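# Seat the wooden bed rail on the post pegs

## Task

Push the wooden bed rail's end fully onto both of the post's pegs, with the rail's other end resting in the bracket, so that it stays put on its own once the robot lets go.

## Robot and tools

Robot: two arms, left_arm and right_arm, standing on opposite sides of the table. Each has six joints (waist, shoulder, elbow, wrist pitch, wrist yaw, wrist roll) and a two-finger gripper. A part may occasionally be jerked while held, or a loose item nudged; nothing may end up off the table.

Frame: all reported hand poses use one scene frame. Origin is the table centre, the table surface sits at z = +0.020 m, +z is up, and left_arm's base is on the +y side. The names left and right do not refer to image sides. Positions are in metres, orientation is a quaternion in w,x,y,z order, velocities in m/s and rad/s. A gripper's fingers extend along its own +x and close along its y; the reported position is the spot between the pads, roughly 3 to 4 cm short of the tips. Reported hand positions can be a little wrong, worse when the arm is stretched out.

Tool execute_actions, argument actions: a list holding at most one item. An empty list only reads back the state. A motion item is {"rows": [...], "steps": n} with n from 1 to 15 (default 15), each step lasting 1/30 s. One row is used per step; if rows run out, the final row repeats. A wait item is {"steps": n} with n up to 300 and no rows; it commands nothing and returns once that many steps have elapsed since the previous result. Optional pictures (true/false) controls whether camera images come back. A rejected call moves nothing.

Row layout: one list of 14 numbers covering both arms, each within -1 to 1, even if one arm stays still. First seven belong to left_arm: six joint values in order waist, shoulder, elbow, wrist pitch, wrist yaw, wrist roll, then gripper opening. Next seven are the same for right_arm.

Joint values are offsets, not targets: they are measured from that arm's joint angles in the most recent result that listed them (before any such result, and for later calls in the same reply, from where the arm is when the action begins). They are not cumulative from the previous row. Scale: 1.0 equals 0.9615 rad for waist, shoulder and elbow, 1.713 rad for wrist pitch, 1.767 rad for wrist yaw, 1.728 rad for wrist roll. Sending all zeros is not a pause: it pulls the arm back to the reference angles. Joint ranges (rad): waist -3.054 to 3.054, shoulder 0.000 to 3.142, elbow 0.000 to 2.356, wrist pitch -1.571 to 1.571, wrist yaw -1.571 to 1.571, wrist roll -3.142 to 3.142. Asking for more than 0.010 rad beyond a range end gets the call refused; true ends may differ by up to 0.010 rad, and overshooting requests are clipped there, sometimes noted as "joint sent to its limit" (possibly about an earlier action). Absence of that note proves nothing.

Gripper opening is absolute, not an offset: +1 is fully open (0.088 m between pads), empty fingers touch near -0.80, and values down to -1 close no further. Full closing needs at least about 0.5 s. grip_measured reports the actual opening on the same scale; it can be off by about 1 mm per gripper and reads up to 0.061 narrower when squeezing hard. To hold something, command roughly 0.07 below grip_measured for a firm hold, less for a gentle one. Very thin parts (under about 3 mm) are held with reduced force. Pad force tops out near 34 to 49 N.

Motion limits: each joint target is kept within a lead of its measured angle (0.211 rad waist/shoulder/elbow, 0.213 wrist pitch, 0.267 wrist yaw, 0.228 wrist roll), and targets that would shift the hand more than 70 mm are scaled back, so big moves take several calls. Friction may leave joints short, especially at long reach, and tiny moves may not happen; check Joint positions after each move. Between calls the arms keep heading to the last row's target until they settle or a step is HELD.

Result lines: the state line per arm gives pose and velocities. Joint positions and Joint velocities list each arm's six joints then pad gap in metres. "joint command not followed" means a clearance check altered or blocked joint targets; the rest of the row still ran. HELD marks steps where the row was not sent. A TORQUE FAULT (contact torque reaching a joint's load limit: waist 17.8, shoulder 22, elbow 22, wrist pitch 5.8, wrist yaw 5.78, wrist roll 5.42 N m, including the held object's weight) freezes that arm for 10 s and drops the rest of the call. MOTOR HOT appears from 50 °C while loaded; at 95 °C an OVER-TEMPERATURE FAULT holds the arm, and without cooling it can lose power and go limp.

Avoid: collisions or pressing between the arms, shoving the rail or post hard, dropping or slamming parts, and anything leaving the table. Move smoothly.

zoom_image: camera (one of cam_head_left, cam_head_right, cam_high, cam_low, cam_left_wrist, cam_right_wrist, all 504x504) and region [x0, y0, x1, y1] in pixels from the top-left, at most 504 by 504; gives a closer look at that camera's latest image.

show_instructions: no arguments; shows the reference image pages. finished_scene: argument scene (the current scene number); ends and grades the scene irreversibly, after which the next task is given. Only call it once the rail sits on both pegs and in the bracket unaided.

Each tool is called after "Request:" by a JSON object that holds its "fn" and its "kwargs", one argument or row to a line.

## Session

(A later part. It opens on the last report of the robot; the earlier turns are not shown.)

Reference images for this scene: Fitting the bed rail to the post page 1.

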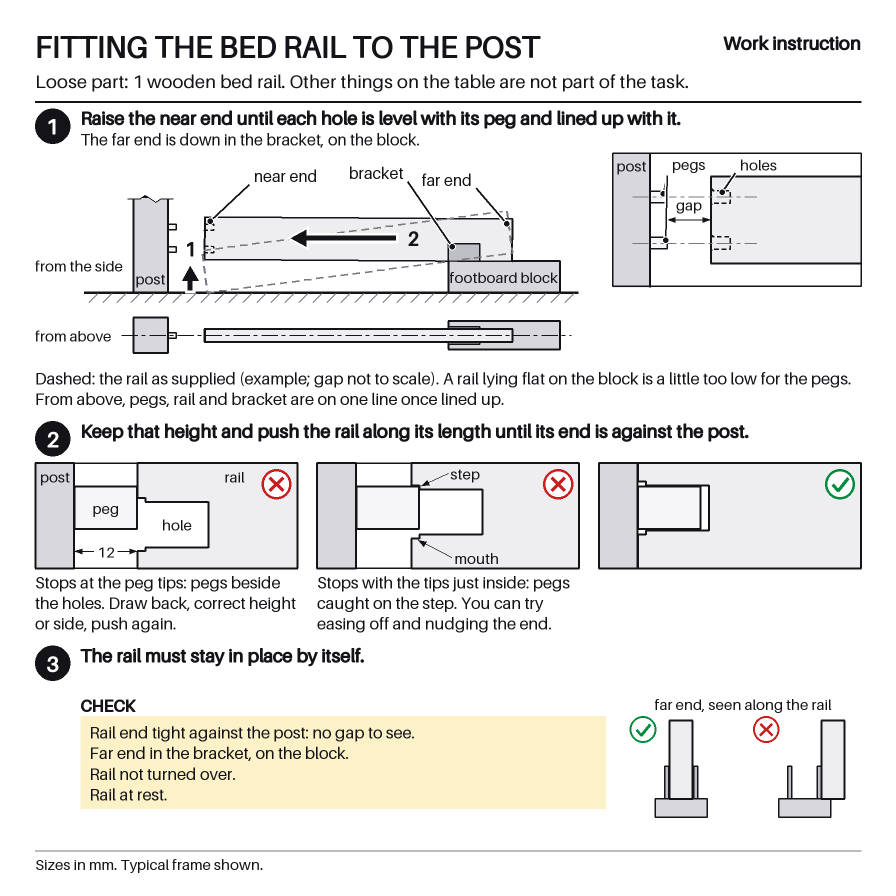

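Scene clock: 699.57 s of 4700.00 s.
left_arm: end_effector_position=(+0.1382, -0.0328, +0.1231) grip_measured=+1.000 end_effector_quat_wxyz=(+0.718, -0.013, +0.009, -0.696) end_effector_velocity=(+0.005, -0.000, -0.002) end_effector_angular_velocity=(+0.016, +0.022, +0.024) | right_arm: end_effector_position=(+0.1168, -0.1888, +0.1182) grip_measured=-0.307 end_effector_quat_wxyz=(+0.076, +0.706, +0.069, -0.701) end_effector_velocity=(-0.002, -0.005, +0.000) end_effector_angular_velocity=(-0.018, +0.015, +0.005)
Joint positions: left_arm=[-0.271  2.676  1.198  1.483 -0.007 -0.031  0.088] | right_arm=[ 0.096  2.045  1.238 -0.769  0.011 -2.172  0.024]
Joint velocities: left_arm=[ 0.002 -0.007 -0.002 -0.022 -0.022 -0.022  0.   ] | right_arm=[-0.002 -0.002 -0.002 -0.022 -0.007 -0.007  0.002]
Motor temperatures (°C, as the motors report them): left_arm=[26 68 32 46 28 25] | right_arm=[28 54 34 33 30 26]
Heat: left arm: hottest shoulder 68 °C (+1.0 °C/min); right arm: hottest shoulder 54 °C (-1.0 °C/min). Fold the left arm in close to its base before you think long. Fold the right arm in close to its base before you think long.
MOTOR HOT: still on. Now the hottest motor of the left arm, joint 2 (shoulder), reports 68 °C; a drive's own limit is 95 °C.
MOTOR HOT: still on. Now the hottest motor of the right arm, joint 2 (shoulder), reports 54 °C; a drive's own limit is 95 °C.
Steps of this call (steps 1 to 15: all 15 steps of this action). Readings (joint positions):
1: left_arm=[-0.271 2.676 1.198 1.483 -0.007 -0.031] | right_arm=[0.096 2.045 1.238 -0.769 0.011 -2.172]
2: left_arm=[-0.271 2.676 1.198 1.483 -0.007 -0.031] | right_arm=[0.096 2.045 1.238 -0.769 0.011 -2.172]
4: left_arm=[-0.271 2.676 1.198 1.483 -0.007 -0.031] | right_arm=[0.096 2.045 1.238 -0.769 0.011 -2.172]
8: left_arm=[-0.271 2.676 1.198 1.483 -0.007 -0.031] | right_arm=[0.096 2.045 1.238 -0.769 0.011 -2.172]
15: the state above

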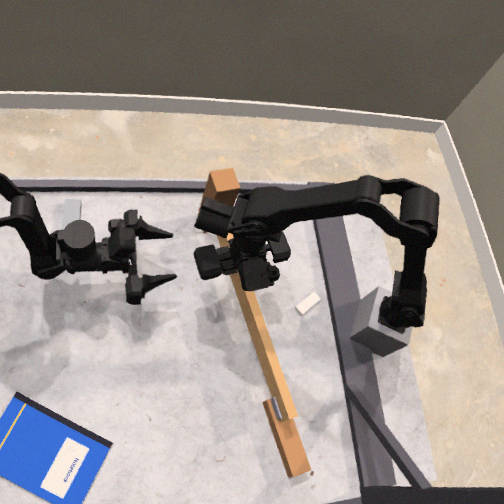

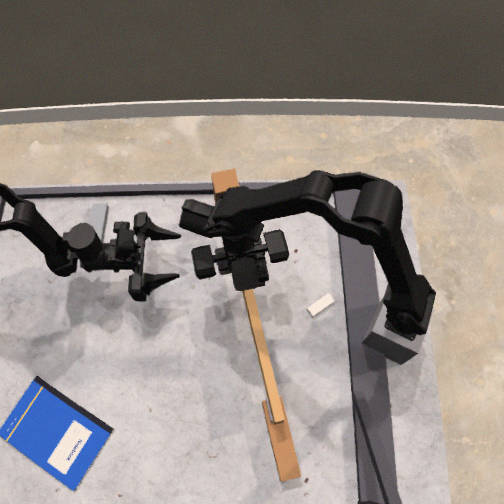

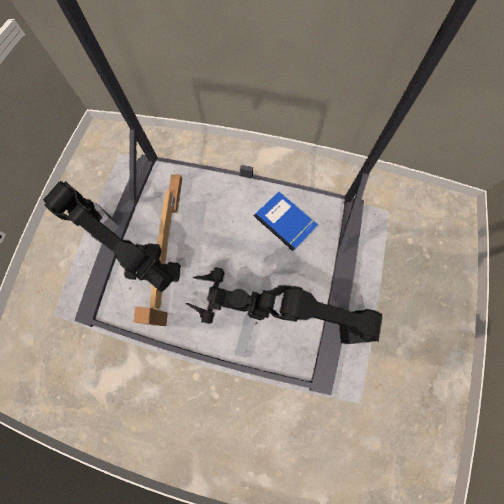

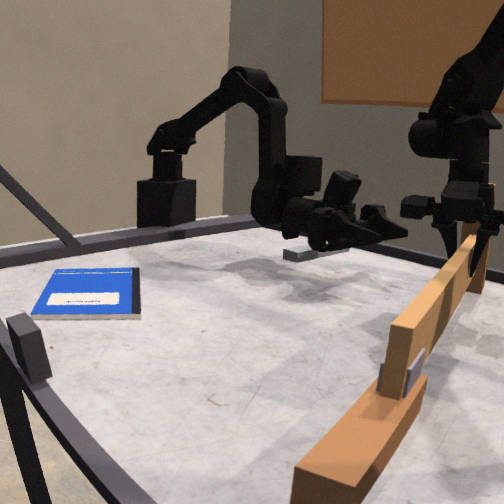

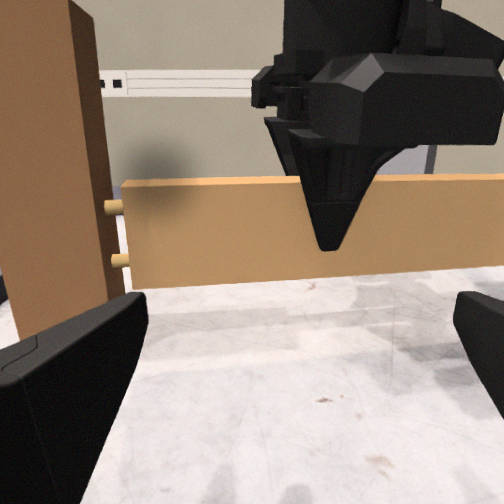

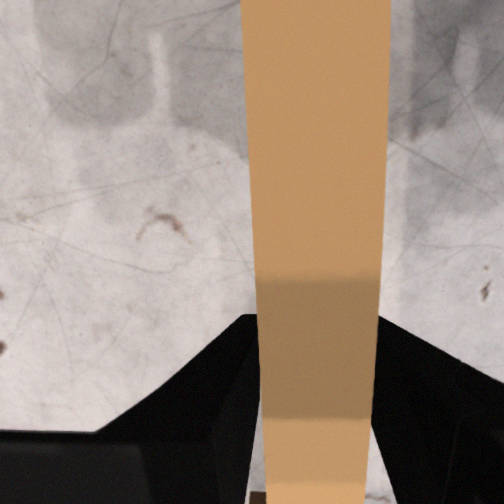

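Request:
{"fn": "execute_actions", "kwargs": {
  "actions": [
    {"rows":[[0,0,0,0,0,0,1,0,0,0,-0.006,0,0,-0.3]],"steps":12}
  ]
}}

Scene clock: 702.83 s of 4700.00 s.
left_arm: end_effector_position=(+0.1382, -0.0328, +0.1231) grip_measured=+1.000 end_effector_quat_wxyz=(+0.718, -0.013, +0.009, -0.696) end_effector_velocity=(-0.000, +0.000, -0.001) end_effector_angular_velocity=(+0.007, +0.008, +0.005) | right_arm: end_effector_position=(+0.1162, -0.1903, +0.1182) grip_measured=-0.303 end_effector_quat_wxyz=(+0.078, +0.705, +0.067, -0.702) end_effector_velocity=(-0.001, -0.001, -0.000) end_effector_angular_velocity=(-0.004, +0.010, +0.005)
Joint positions: left_arm=[-0.271  2.676  1.198  1.483 -0.007 -0.031  0.088] | right_arm=[ 0.096  2.045  1.238 -0.776  0.011 -2.172  0.024]
Joint velocities: left_arm=[-0.002 -0.002 -0.002 -0.007 -0.007 -0.007  0.   ] | right_arm=[-0.002  0.002  0.002 -0.007 -0.007 -0.007 -0.   ]
Motor temperatures (°C, as the motors report them): left_arm=[26 68 32 46 28 25] | right_arm=[28 54 34 33 30 26]
Heat: left arm: hottest shoulder 68 °C (+1.0 °C/min); right arm: hottest shoulder 54 °C (-1.0 °C/min). Fold the left arm in close to its base before you think long. Fold the right arm in close to its base before you think long.
MOTOR HOT: still on. Now the hottest motor of the left arm, joint 2 (shoulder), reports 68 °C; a drive's own limit is 95 °C.
MOTOR HOT: still on. Now the hottest motor of the right arm, joint 2 (shoulder), reports 54 °C; a drive's own limit is 95 °C.
Steps of this call (steps 1 to 15: the robot went on to your last target; steps 16 to 86: nothing new was sent; steps 87 to 98: all 12 steps of this action). Readings (joint positions):
87: left_arm=[-0.271 2.676 1.198 1.483 -0.007 -0.031] | right_arm=[0.096 2.045 1.238 -0.769 0.011 -2.172]
88: left_arm=[-0.271 2.676 1.198 1.483 -0.007 -0.031] | right_arm=[0.096 2.045 1.238 -0.771 0.011 -2.172]
90: left_arm=[-0.271 2.676 1.198 1.483 -0.007 -0.031] | right_arm=[0.096 2.045 1.238 -0.775 0.011 -2.172]
94: left_arm=[-0.271 2.676 1.198 1.483 -0.007 -0.031] | right_arm=[0.096 2.045 1.238 -0.776 0.011 -2.172]
98: the state above

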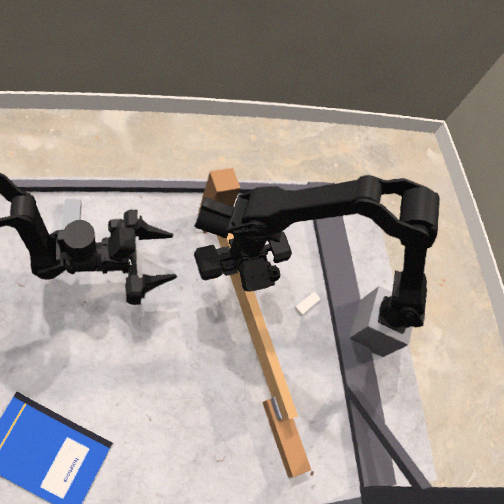

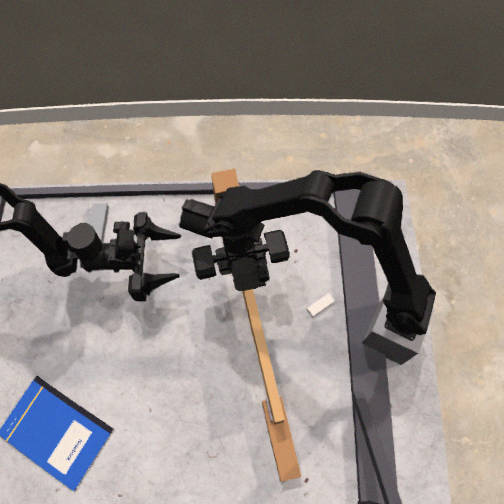

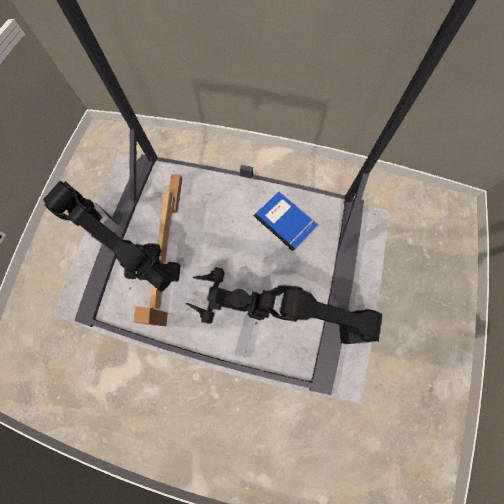

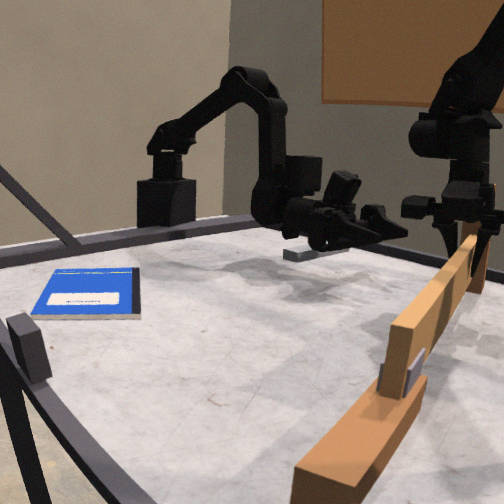

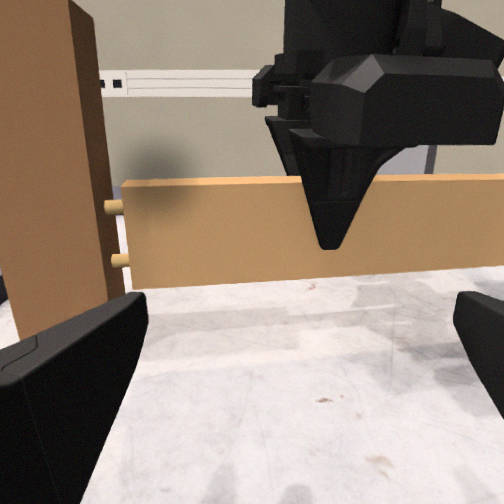

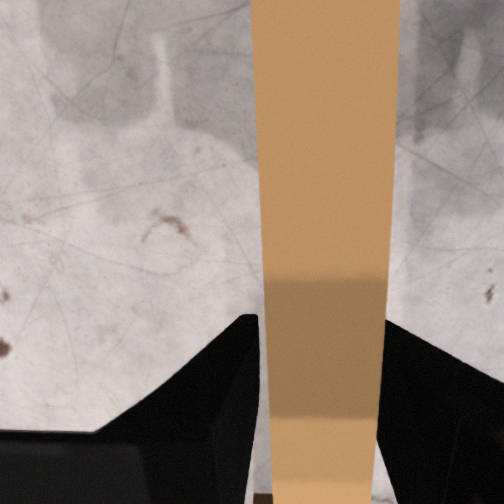

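Request:
{"fn": "execute_actions", "kwargs": {
  "actions": [
    {"rows":[[0,0,0,0,0,0,1,0,0,0,0.0085,0,0,-0.3]],"steps":10}
  ],
  "pictures": false
}}

Request:
{"fn": "execute_actions", "kwargs": {
  "actions": [
    {"rows":[[0,0,0,0,0,0,1,0,0,0,0,0,0,-0.6]],"steps":15}
  ],
  "pictures": false
}}

Request:
{"fn": "execute_actions", "kwargs": {
  "actions": [
    {"rows":[[0,0,0,0,0,0,1,0,-0.045,0,0,0,0,-0.6]],"steps":15}
  ],
  "pictures": false
}}

Request:
{"fn": "execute_actions", "kwargs": {
  "actions": [
    {"rows":[[0,0,0,0,0,0,1,0,0.022,0,0,0,0,-0.6]],"steps":15}
  ],
  "pictures": false
}}

Scene clock: 709.63 s of 4700.00 s.
left_arm: end_effector_position=(+0.1382, -0.0328, +0.1231) grip_measured=+1.000 end_effector_quat_wxyz=(+0.718, -0.013, +0.009, -0.696) end_effector_velocity=(-0.000, +0.001, -0.002) end_effector_angular_velocity=(+0.012, +0.008, +0.005) | right_arm: end_effector_position=(+0.1172, -0.1880, +0.1182) grip_measured=-0.303 end_effector_quat_wxyz=(+0.074, +0.707, +0.070, -0.700) end_effector_velocity=(+0.000, +0.001, +0.000) end_effector_angular_velocity=(+0.010, +0.004, -0.010)
Joint positions: left_arm=[-0.271  2.676  1.198  1.483 -0.007 -0.031  0.088] | right_arm=[ 0.096  2.045  1.238 -0.765  0.011 -2.172  0.024]
Joint velocities: left_arm=[-0.002 -0.002 -0.007 -0.007 -0.007 -0.007  0.   ] | right_arm=[-0.002 -0.002 -0.002  0.007 -0.007  0.007 -0.   ]
Motor temperatures (°C, as the motors report them): left_arm=[26 68 32 46 28 25] | right_arm=[28 54 34 33 30 26]
Heat: left arm: hottest shoulder 68 °C (+1.0 °C/min); right arm: hottest shoulder 54 °C (-1.0 °C/min). Fold the left arm in close to its base before you think long. Fold the right arm in close to its base before you think long.
MOTOR HOT: still on. Now the hottest motor of the left arm, joint 2 (shoulder), reports 68 °C; a drive's own limit is 95 °C.
MOTOR HOT: still on. Now the hottest motor of the right arm, joint 2 (shoulder), reports 54 °C; a drive's own limit is 95 °C.
Steps of this call (steps 1 to 15: the robot went on to your last target; steps 16 to 90: nothing new was sent; then 3.47 s passed at rest; steps 91 to 100: all 10 steps of this action). Readings (joint positions):
91: left_arm=[-0.271 2.676 1.198 1.483 -0.007 -0.031] | right_arm=[0.096 2.045 1.238 -0.776 0.011 -2.172]
92: left_arm=[-0.271 2.676 1.198 1.483 -0.007 -0.031] | right_arm=[0.096 2.045 1.238 -0.774 0.011 -2.172]
94: left_arm=[-0.271 2.676 1.198 1.483 -0.007 -0.031] | right_arm=[0.096 2.045 1.238 -0.768 0.011 -2.172]
98: left_arm=[-0.271 2.676 1.198 1.483 -0.007 -0.031] | right_arm=[0.096 2.045 1.238 -0.765 0.011 -2.172]
100: the state above

Scene clock: 710.13 s of 4700.00 s.
left_arm: end_effector_position=(+0.1382, -0.0328, +0.1231) grip_measured=+1.000 end_effector_quat_wxyz=(+0.718, -0.013, +0.009, -0.696) end_effector_velocity=(+0.002, +0.000, -0.001) end_effector_angular_velocity=(+0.007, +0.022, +0.019) | right_arm: end_effector_position=(+0.1173, -0.1888, +0.1182) grip_measured=-0.463 end_effector_quat_wxyz=(+0.076, +0.707, +0.069, -0.700) end_effector_velocity=(-0.000, -0.000, +0.001) end_effector_angular_velocity=(+0.001, +0.008, -0.010)
Joint positions: left_arm=[-0.271  2.676  1.198  1.483 -0.007 -0.031  0.088] | right_arm=[ 0.096  2.045  1.238 -0.768  0.013 -2.172  0.016]
Joint velocities: left_arm=[-0.002 -0.002 -0.002 -0.007 -0.022 -0.022  0.   ] | right_arm=[-0.002 -0.002  0.002 -0.007 -0.007  0.007 -0.   ]
Motor temperatures (°C, as the motors report them): left_arm=[26 68 32 46 28 25] | right_arm=[28 54 34 33 30 26]
Heat: left arm: hottest shoulder 68 °C (+1.0 °C/min); right arm: hottest shoulder 54 °C (-1.0 °C/min). Fold the left arm in close to its base before you think long. Fold the right arm in close to its base before you think long.
MOTOR HOT: still on. Now the hottest motor of the left arm, joint 2 (shoulder), reports 68 °C; a drive's own limit is 95 °C.
MOTOR HOT: still on. Now the hottest motor of the right arm, joint 2 (shoulder), reports 54 °C; a drive's own limit is 95 °C.
Steps of this call (steps 1 to 15: all 15 steps of this action). Readings (joint positions):
1: left_arm=[-0.271 2.676 1.198 1.483 -0.007 -0.031] | right_arm=[0.096 2.045 1.238 -0.765 0.012 -2.172]
2: left_arm=[-0.271 2.676 1.198 1.483 -0.007 -0.031] | right_arm=[0.096 2.045 1.238 -0.767 0.013 -2.172]
4: left_arm=[-0.271 2.676 1.198 1.483 -0.007 -0.031] | right_arm=[0.096 2.045 1.238 -0.768 0.013 -2.172]
8: left_arm=[-0.271 2.676 1.198 1.483 -0.007 -0.031] | right_arm=[0.096 2.045 1.238 -0.768 0.013 -2.172]
15: the state above

Scene clock: 710.63 s of 4700.00 s.
left_arm: end_effector_position=(+0.1382, -0.0328, +0.1231) grip_measured=+1.000 end_effector_quat_wxyz=(+0.718, -0.013, +0.009, -0.696) end_effector_velocity=(-0.000, -0.001, +0.000) end_effector_angular_velocity=(+0.002, +0.007, +0.005) | right_arm: end_effector_position=(+0.1176, -0.1878, +0.1210) grip_measured=-0.463 end_effector_quat_wxyz=(+0.073, +0.708, +0.071, -0.698) end_effector_velocity=(+0.000, +0.002, +0.004) end_effector_angular_velocity=(+0.009, +0.004, +0.005)
Joint positions: left_arm=[-0.271  2.676  1.198  1.483 -0.007 -0.031  0.088] | right_arm=[ 0.096  2.036  1.238 -0.768  0.013 -2.172  0.016]
Joint velocities: left_arm=[-0.002 -0.002  0.002 -0.007 -0.007 -0.007  0.   ] | right_arm=[-0.002 -0.007  0.007 -0.007 -0.007 -0.007 -0.   ]
Motor temperatures (°C, as the motors report them): left_arm=[26 68 32 46 28 25] | right_arm=[28 54 34 33 29 26]
Heat: left arm: hottest shoulder 68 °C (+1.0 °C/min); right arm: hottest shoulder 54 °C (-1.0 °C/min). Fold the left arm in close to its base before you think long. Fold the right arm in close to its base before you think long.
MOTOR HOT: still on. Now the hottest motor of the left arm, joint 2 (shoulder), reports 68 °C; a drive's own limit is 95 °C.
MOTOR HOT: still on. Now the hottest motor of the right arm, joint 2 (shoulder), reports 54 °C; a drive's own limit is 95 °C.
Steps of this call (steps 1 to 15: all 15 steps of this action). Readings (joint positions):
1: left_arm=[-0.271 2.676 1.198 1.483 -0.007 -0.031] | right_arm=[0.096 2.040 1.238 -0.768 0.013 -2.172]
2: left_arm=[-0.271 2.676 1.198 1.483 -0.007 -0.031] | right_arm=[0.096 2.039 1.238 -0.768 0.013 -2.172]
4: left_arm=[-0.271 2.676 1.198 1.483 -0.007 -0.031] | right_arm=[0.096 2.037 1.238 -0.768 0.013 -2.172]
8: left_arm=[-0.271 2.676 1.198 1.483 -0.007 -0.031] | right_arm=[0.096 2.036 1.238 -0.768 0.013 -2.172]
15: the state above

Scene clock: 711.13 s of 4700.00 s.
left_arm: end_effector_position=(+0.1382, -0.0328, +0.1231) grip_measured=+1.000 end_effector_quat_wxyz=(+0.718, -0.013, +0.009, -0.696) end_effector_velocity=(-0.003, +0.001, +0.001) end_effector_angular_velocity=(-0.003, +0.007, -0.000) | right_arm: end_effector_position=(+0.1174, -0.1884, +0.1192) grip_measured=-0.463 end_effector_quat_wxyz=(+0.075, +0.707, +0.070, -0.699) end_effector_velocity=(+0.000, -0.003, -0.001) end_effector_angular_velocity=(-0.008, +0.011, -0.015)
Joint positions: left_arm=[-0.271  2.676  1.198  1.483 -0.007 -0.031  0.088] | right_arm=[ 0.096  2.041  1.238 -0.768  0.013 -2.172  0.016]
Joint velocities: left_arm=[-0.007 -0.002 -0.007  0.007 -0.007 -0.007  0.   ] | right_arm=[-0.007  0.002 -0.002 -0.007 -0.007  0.007 -0.   ]
Motor temperatures (°C, as the motors report them): left_arm=[26 68 32 46 28 25] | right_arm=[28 54 34 32 29 26]
Heat: left arm: hottest shoulder 68 °C (+1.0 °C/min); right arm: hottest shoulder 54 °C (-1.0 °C/min). Fold the left arm in close to its base before you think long. Fold the right arm in close to its base before you think long.
MOTOR HOT: still on. Now the hottest motor of the left arm, joint 2 (shoulder), reports 68 °C; a drive's own limit is 95 °C.
MOTOR HOT: still on. Now the hottest motor of the right arm, joint 2 (shoulder), reports 54 °C; a drive's own limit is 95 °C.
Steps of this call (steps 1 to 15: all 15 steps of this action). Readings (joint positions):
1: left_arm=[-0.271 2.676 1.198 1.483 -0.007 -0.031] | right_arm=[0.096 2.037 1.238 -0.768 0.013 -2.172]
2: left_arm=[-0.271 2.676 1.198 1.483 -0.007 -0.031] | right_arm=[0.096 2.038 1.238 -0.768 0.013 -2.172]
4: left_arm=[-0.271 2.676 1.198 1.483 -0.007 -0.031] | right_arm=[0.096 2.040 1.238 -0.768 0.013 -2.172]
8: left_arm=[-0.271 2.676 1.198 1.483 -0.007 -0.031] | right_arm=[0.096 2.041 1.238 -0.768 0.013 -2.172]
15: the state above

Request:
{"fn": "execute_actions", "kwargs": {
  "actions": [
    {"rows":[[0,0,0,0,0,0,1,0,-0.045,0,0,0,0,-0.6]],"steps":15}
  ],
  "pictures": false
}}

Request:
{"fn": "execute_actions", "kwargs": {
  "actions": [
    {"rows":[[0,0,0,0,0,0,1,0,0.0145,0,0,0,0,-0.6]],"steps":15}
  ],
  "pictures": false
}}

Request:
{"fn": "execute_actions", "kwargs": {
  "actions": [
    {"rows":[[0,0,0,0,0,0,1,-0.02,0,0,0,0.012,0,-0.6],[0,0,0,0,0,0,1,-0.03,0,0,0,0.022,0,-0.6],[0,0,0,0,0,0,1,-0.04,0,0,0,0.03,0,-0.6]],"steps":12}
  ],
  "pictures": false
}}

Scene clock: 717.63 s of 4700.00 s.
left_arm: end_effector_position=(+0.1382, -0.0328, +0.1231) grip_measured=+1.000 end_effector_quat_wxyz=(+0.718, -0.013, +0.009, -0.696) end_effector_velocity=(-0.003, +0.000, -0.001) end_effector_angular_velocity=(+0.007, +0.008, -0.000) | right_arm: end_effector_position=(+0.1176, -0.1877, +0.1213) grip_measured=-0.463 end_effector_quat_wxyz=(+0.073, +0.708, +0.072, -0.698) end_effector_velocity=(+0.001, -0.002, +0.002) end_effector_angular_velocity=(-0.005, -0.006, -0.010)
Joint positions: left_arm=[-0.271  2.676  1.198  1.483 -0.007 -0.031  0.088] | right_arm=[ 0.096  2.035  1.238 -0.768  0.013 -2.172  0.016]
Joint velocities: left_arm=[-0.007 -0.002 -0.002 -0.007 -0.007 -0.007  0.   ] | right_arm=[-0.002 -0.007 -0.002 -0.007  0.007  0.007 -0.   ]
Motor temperatures (°C, as the motors report them): left_arm=[26 68 32 46 28 25] | right_arm=[28 54 33 32 29 26]
Heat: left arm: hottest shoulder 68 °C (+1.0 °C/min); right arm: hottest shoulder 54 °C (-1.0 °C/min). Fold the left arm in close to its base before you think long. Fold the right arm in close to its base before you think long.
MOTOR HOT: still on. Now the hottest motor of the left arm, joint 2 (shoulder), reports 68 °C; a drive's own limit is 95 °C.
MOTOR HOT: still on. Now the hottest motor of the right arm, joint 2 (shoulder), reports 54 °C; a drive's own limit is 95 °C.
Steps of this call (steps 1 to 15: the robot went on to your last target; steps 16 to 90: nothing new was sent; then 3.00 s passed at rest; steps 91 to 105: all 15 steps of this action). Readings (joint positions):
91: left_arm=[-0.271 2.676 1.198 1.483 -0.007 -0.031] | right_arm=[0.096 2.039 1.238 -0.768 0.013 -2.172]
92: left_arm=[-0.271 2.676 1.198 1.483 -0.007 -0.031] | right_arm=[0.096 2.038 1.238 -0.768 0.013 -2.172]
94: left_arm=[-0.271 2.676 1.198 1.483 -0.007 -0.031] | right_arm=[0.096 2.036 1.238 -0.768 0.013 -2.172]
98: left_arm=[-0.271 2.676 1.198 1.483 -0.007 -0.031] | right_arm=[0.096 2.036 1.238 -0.768 0.013 -2.172]
105: the state above

Scene clock: 718.13 s of 4700.00 s.
left_arm: end_effector_position=(+0.1382, -0.0328, +0.1231) grip_measured=+1.000 end_effector_quat_wxyz=(+0.718, -0.013, +0.009, -0.696) end_effector_velocity=(-0.000, +0.001, -0.002) end_effector_angular_velocity=(+0.012, +0.008, +0.005) | right_arm: end_effector_position=(+0.1174, -0.1882, +0.1199) grip_measured=-0.463 end_effector_quat_wxyz=(+0.074, +0.708, +0.070, -0.699) end_effector_velocity=(-0.001, -0.002, +0.000) end_effector_angular_velocity=(-0.004, +0.010, +0.005)
Joint positions: left_arm=[-0.271  2.676  1.198  1.483 -0.007 -0.031  0.088] | right_arm=[ 0.096  2.04   1.238 -0.768  0.013 -2.172  0.016]
Joint velocities: left_arm=[-0.002 -0.002 -0.007 -0.007 -0.007 -0.007  0.   ] | right_arm=[-0.002 -0.002 -0.002 -0.007 -0.007 -0.007 -0.   ]
Motor temperatures (°C, as the motors report them): left_arm=[26 68 32 46 28 25] | right_arm=[28 54 33 32 29 26]
Heat: left arm: hottest shoulder 68 °C (+1.0 °C/min); right arm: hottest shoulder 54 °C (-1.0 °C/min). Fold the left arm in close to its base before you think long. Fold the right arm in close to its base before you think long.
MOTOR HOT: still on. Now the hottest motor of the left arm, joint 2 (shoulder), reports 68 °C; a drive's own limit is 95 °C.
MOTOR HOT: still on. Now the hottest motor of the right arm, joint 2 (shoulder), reports 54 °C; a drive's own limit is 95 °C.
Steps of this call (steps 1 to 15: all 15 steps of this action). Readings (joint positions):
1: left_arm=[-0.271 2.676 1.198 1.483 -0.007 -0.031] | right_arm=[0.096 2.036 1.238 -0.768 0.013 -2.172]
2: left_arm=[-0.271 2.676 1.198 1.483 -0.007 -0.031] | right_arm=[0.096 2.037 1.238 -0.768 0.013 -2.172]
4: left_arm=[-0.271 2.676 1.198 1.483 -0.007 -0.031] | right_arm=[0.096 2.038 1.238 -0.768 0.013 -2.172]
8: left_arm=[-0.271 2.676 1.198 1.483 -0.007 -0.031] | right_arm=[0.096 2.039 1.238 -0.768 0.013 -2.172]
15: the state above

Scene clock: 718.53 s of 4700.00 s.
left_arm: end_effector_position=(+0.1382, -0.0328, +0.1231) grip_measured=+1.000 end_effector_quat_wxyz=(+0.718, -0.013, +0.009, -0.696) end_effector_velocity=(-0.000, -0.000, +0.002) end_effector_angular_velocity=(+0.002, +0.007, +0.005) | right_arm: end_effector_position=(+0.1227, -0.1885, +0.1199) grip_measured=-0.463 end_effector_quat_wxyz=(+0.071, +0.712, +0.069, -0.695) end_effector_velocity=(+0.000, +0.001, +0.000) end_effector_angular_velocity=(+0.010, +0.004, -0.010)
Joint positions: left_arm=[-0.271  2.676  1.198  1.483 -0.007 -0.031  0.088] | right_arm=[ 0.086  2.04   1.238 -0.76   0.023 -2.175  0.016]
Joint velocities: left_arm=[-0.002 -0.007 -0.002 -0.007 -0.007 -0.007  0.   ] | right_arm=[-0.002 -0.002 -0.002  0.007 -0.007  0.007 -0.   ]
Motor temperatures (°C, as the motors report them): left_arm=[26 68 32 46 28 25] | right_arm=[28 54 33 32 29 26]
Heat: left arm: hottest shoulder 68 °C (+1.0 °C/min); right arm: hottest shoulder 54 °C (-1.0 °C/min). Fold the left arm in close to its base before you think long. Fold the right arm in close to its base before you think long.
MOTOR HOT: still on. Now the hottest motor of the left arm, joint 2 (shoulder), reports 68 °C; a drive's own limit is 95 °C.
MOTOR HOT: still on. Now the hottest motor of the right arm, joint 2 (shoulder), reports 54 °C; a drive's own limit is 95 °C.
Steps of this call (steps 1 to 12: all 12 steps of this action). Readings (joint positions):
1: left_arm=[-0.271 2.676 1.198 1.483 -0.007 -0.031] | right_arm=[0.095 2.040 1.238 -0.768 0.013 -2.172]
2: left_arm=[-0.271 2.676 1.198 1.483 -0.007 -0.031] | right_arm=[0.094 2.040 1.238 -0.768 0.013 -2.172]
4: left_arm=[-0.271 2.676 1.198 1.483 -0.007 -0.031] | right_arm=[0.092 2.040 1.238 -0.765 0.021 -2.172]
8: left_arm=[-0.271 2.676 1.198 1.483 -0.007 -0.031] | right_arm=[0.086 2.040 1.238 -0.760 0.023 -2.175]
12: the state above

It's going in. Push further.

Request:
{"fn": "execute_actions", "kwargs": {
  "actions": [
    {"rows":[[0,0,0,0,0,0,1,-0.04,0,0,0.003,0.005,-0.006,-0.6]],"steps":15}
  ]
}}

Request:
{"fn": "zoom_image", "kwargs": {
  "camera": "cam_left_wrist",
  "region": [80, 160, 240, 300]
}}

Scene clock: 721.07 s of 4700.00 s.
left_arm: end_effector_position=(+0.1382, -0.0328, +0.1231) grip_measured=+1.000 end_effector_quat_wxyz=(+0.718, -0.013, +0.009, -0.696) end_effector_velocity=(-0.000, -0.001, -0.003) end_effector_angular_velocity=(+0.017, +0.008, +0.005) | right_arm: end_effector_position=(+0.1259, -0.1881, +0.1199) grip_measured=-0.463 end_effector_quat_wxyz=(+0.066, +0.710, +0.073, -0.697) end_effector_velocity=(-0.001, -0.002, +0.000) end_effector_angular_velocity=(-0.003, +0.010, -0.024)
Joint positions: left_arm=[-0.271  2.676  1.198  1.483 -0.007 -0.031  0.088] | right_arm=[ 0.073  2.04   1.238 -0.752  0.011 -2.188  0.016]
Joint velocities: left_arm=[-0.002 -0.002  0.002 -0.022 -0.007 -0.007  0.   ] | right_arm=[-0.002 -0.002 -0.002 -0.007 -0.007  0.022 -0.   ]
Motor temperatures (°C, as the motors report them): left_arm=[26 68 32 46 28 25] | right_arm=[28 54 33 32 30 26]
Heat: left arm: hottest shoulder 68 °C (+1.0 °C/min); right arm: hottest shoulder 54 °C (-1.0 °C/min). Fold the left arm in close to its base before you think long. Fold the right arm in close to its base before you think long.
MOTOR HOT: still on. Now the hottest motor of the left arm, joint 2 (shoulder), reports 68 °C; a drive's own limit is 95 °C.
MOTOR HOT: still on. Now the hottest motor of the right arm, joint 2 (shoulder), reports 54 °C; a drive's own limit is 95 °C.
Steps of this call (steps 1 to 15: the robot went on to your last target; steps 16 to 61: nothing new was sent; steps 62 to 76: all 15 steps of this action). Readings (joint positions):
62: left_arm=[-0.271 2.676 1.198 1.483 -0.007 -0.031] | right_arm=[0.085 2.040 1.238 -0.759 0.021 -2.178]
63: left_arm=[-0.271 2.676 1.198 1.483 -0.007 -0.031] | right_arm=[0.083 2.040 1.238 -0.758 0.019 -2.180]
65: left_arm=[-0.271 2.676 1.198 1.483 -0.007 -0.031] | right_arm=[0.077 2.040 1.238 -0.754 0.015 -2.185]
69: left_arm=[-0.271 2.676 1.198 1.483 -0.007 -0.031] | right_arm=[0.073 2.040 1.238 -0.752 0.011 -2.187]
76: the state above

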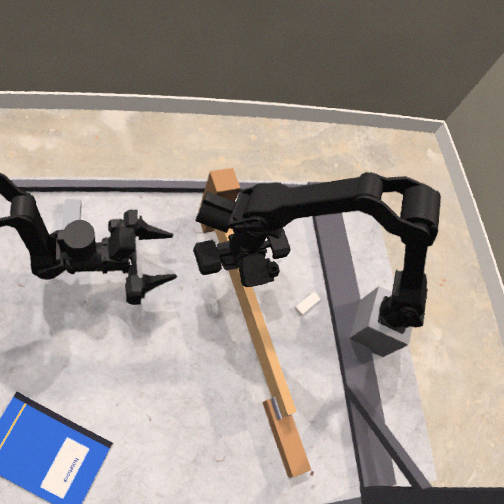

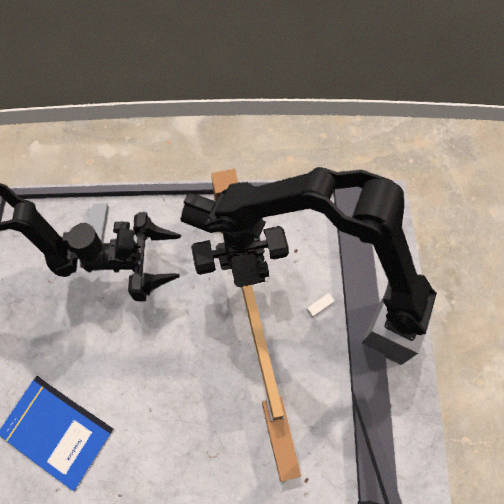

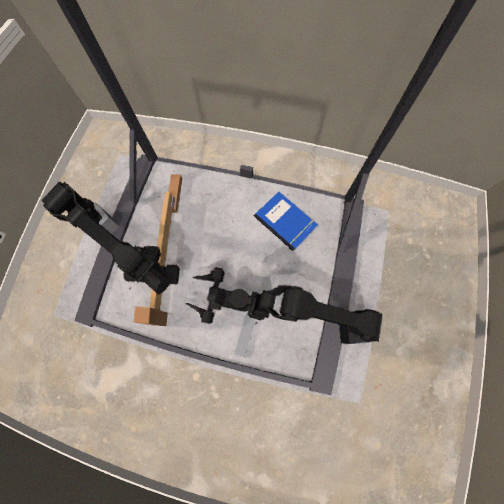

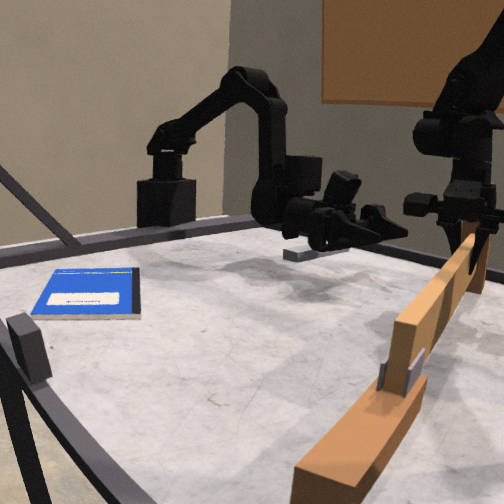

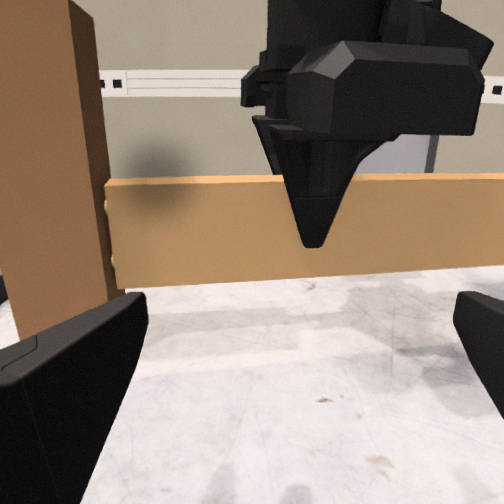

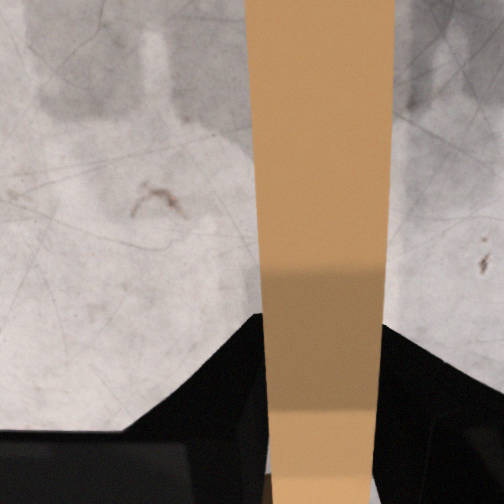

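Region (80, 160, 240, 300) of cam_left_wrist's 504x504 image, scaled by 3.150, with more detail than that image has; it fills the top 441 rows of this view, and the rest is white.

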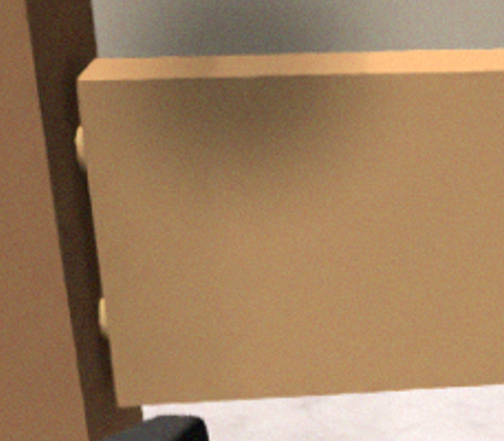

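~2 mm left.

Request:
{"fn": "execute_actions", "kwargs": {
  "actions": [
    {"rows":[[0,0,0,0,0,0,1,-0.045,0,0,0.003,0.03,-0.004,-0.6]],"steps":15}
  ]
}}

Request:
{"fn": "zoom_image", "kwargs": {
  "camera": "cam_left_wrist",
  "region": [80, 160, 240, 300]
}}

Scene clock: 723.63 s of 4700.00 s.
left_arm: end_effector_position=(+0.1382, -0.0328, +0.1231) grip_measured=+1.000 end_effector_quat_wxyz=(+0.718, -0.013, +0.009, -0.696) end_effector_velocity=(-0.000, +0.000, -0.001) end_effector_angular_velocity=(+0.007, +0.008, +0.005) | right_arm: end_effector_position=(+0.1282, -0.1879, +0.1199) grip_measured=-0.463 end_effector_quat_wxyz=(+0.066, +0.711, +0.075, -0.696) end_effector_velocity=(+0.000, -0.003, -0.001) end_effector_angular_velocity=(-0.008, +0.012, +0.000)
Joint positions: left_arm=[-0.271  2.676  1.198  1.483 -0.007 -0.031  0.088] | right_arm=[ 0.068  2.04   1.238 -0.747  0.012 -2.195  0.016]
Joint velocities: left_arm=[-0.002 -0.002 -0.002 -0.007 -0.007 -0.007  0.   ] | right_arm=[-0.007  0.002 -0.002 -0.007 -0.007 -0.007 -0.   ]
Motor temperatures (°C, as the motors report them): left_arm=[26 68 32 46 28 25] | right_arm=[28 54 33 32 30 26]
Heat: left arm: hottest shoulder 68 °C (+1.0 °C/min); right arm: hottest shoulder 54 °C (-1.0 °C/min). Fold the left arm in close to its base before you think long. Fold the right arm in close to its base before you think long.
MOTOR HOT: still on. Now the hottest motor of the left arm, joint 2 (shoulder), reports 68 °C; a drive's own limit is 95 °C.
MOTOR HOT: still on. Now the hottest motor of the right arm, joint 2 (shoulder), reports 54 °C; a drive's own limit is 95 °C.
Steps of this call (steps 1 to 15: the robot went on to your last target; steps 16 to 62: nothing new was sent; steps 63 to 77: all 15 steps of this action). Readings (joint positions):
63: left_arm=[-0.271 2.676 1.198 1.483 -0.007 -0.031] | right_arm=[0.072 2.040 1.238 -0.751 0.011 -2.190]
64: left_arm=[-0.271 2.676 1.198 1.483 -0.007 -0.031] | right_arm=[0.069 2.040 1.238 -0.747 0.013 -2.193]
66: left_arm=[-0.271 2.676 1.198 1.483 -0.007 -0.031] | right_arm=[0.068 2.040 1.238 -0.747 0.011 -2.195]
70: left_arm=[-0.271 2.676 1.198 1.483 -0.007 -0.031] | right_arm=[0.068 2.040 1.238 -0.747 0.012 -2.195]
77: the state above

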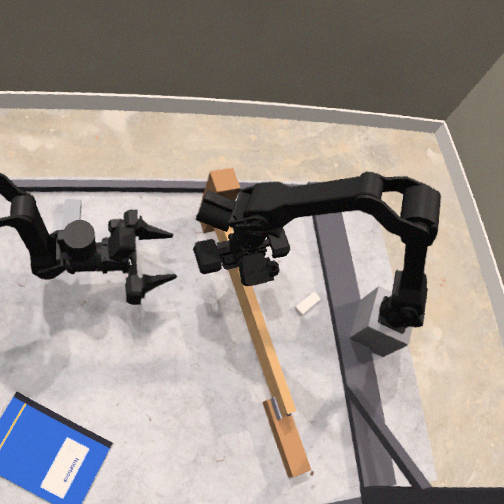

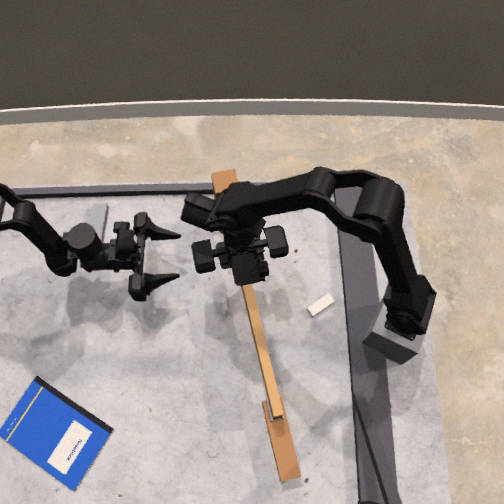

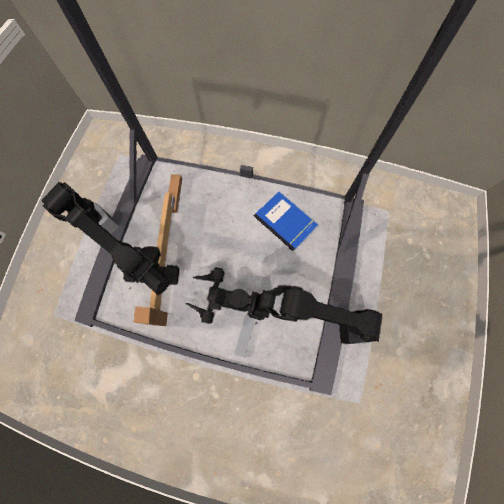

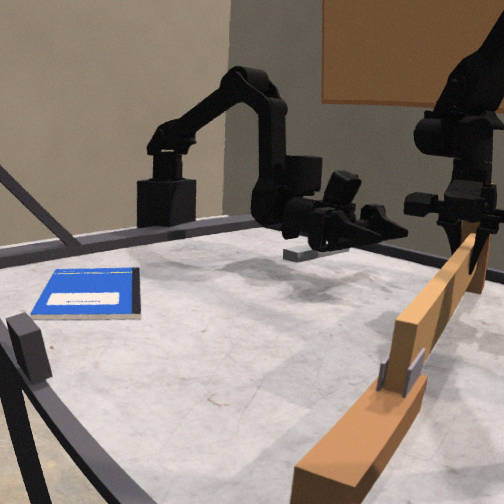

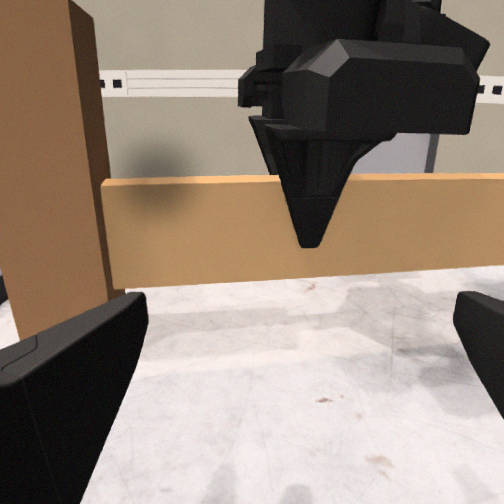

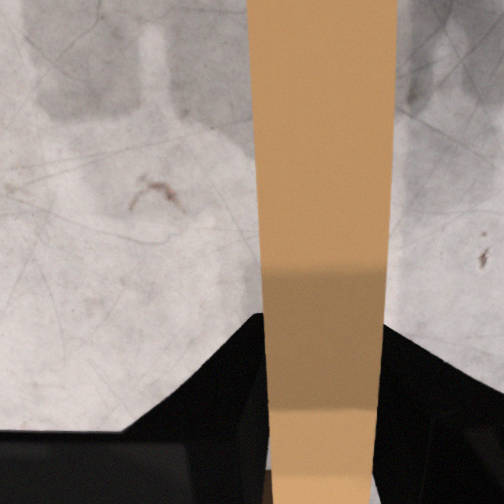

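Region (80, 160, 240, 300) of cam_left_wrist's 504x504 image, scaled by 3.150, with more detail than that image has; it fills the top 441 rows of this view, and the rest is white.

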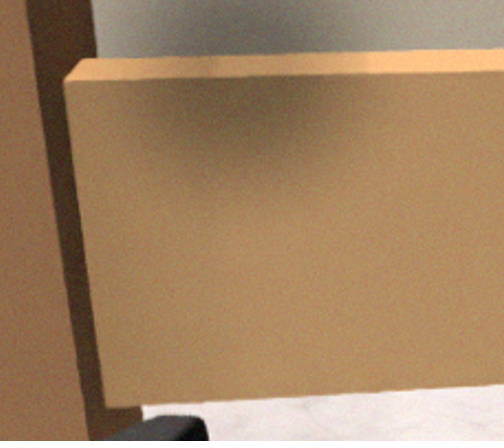

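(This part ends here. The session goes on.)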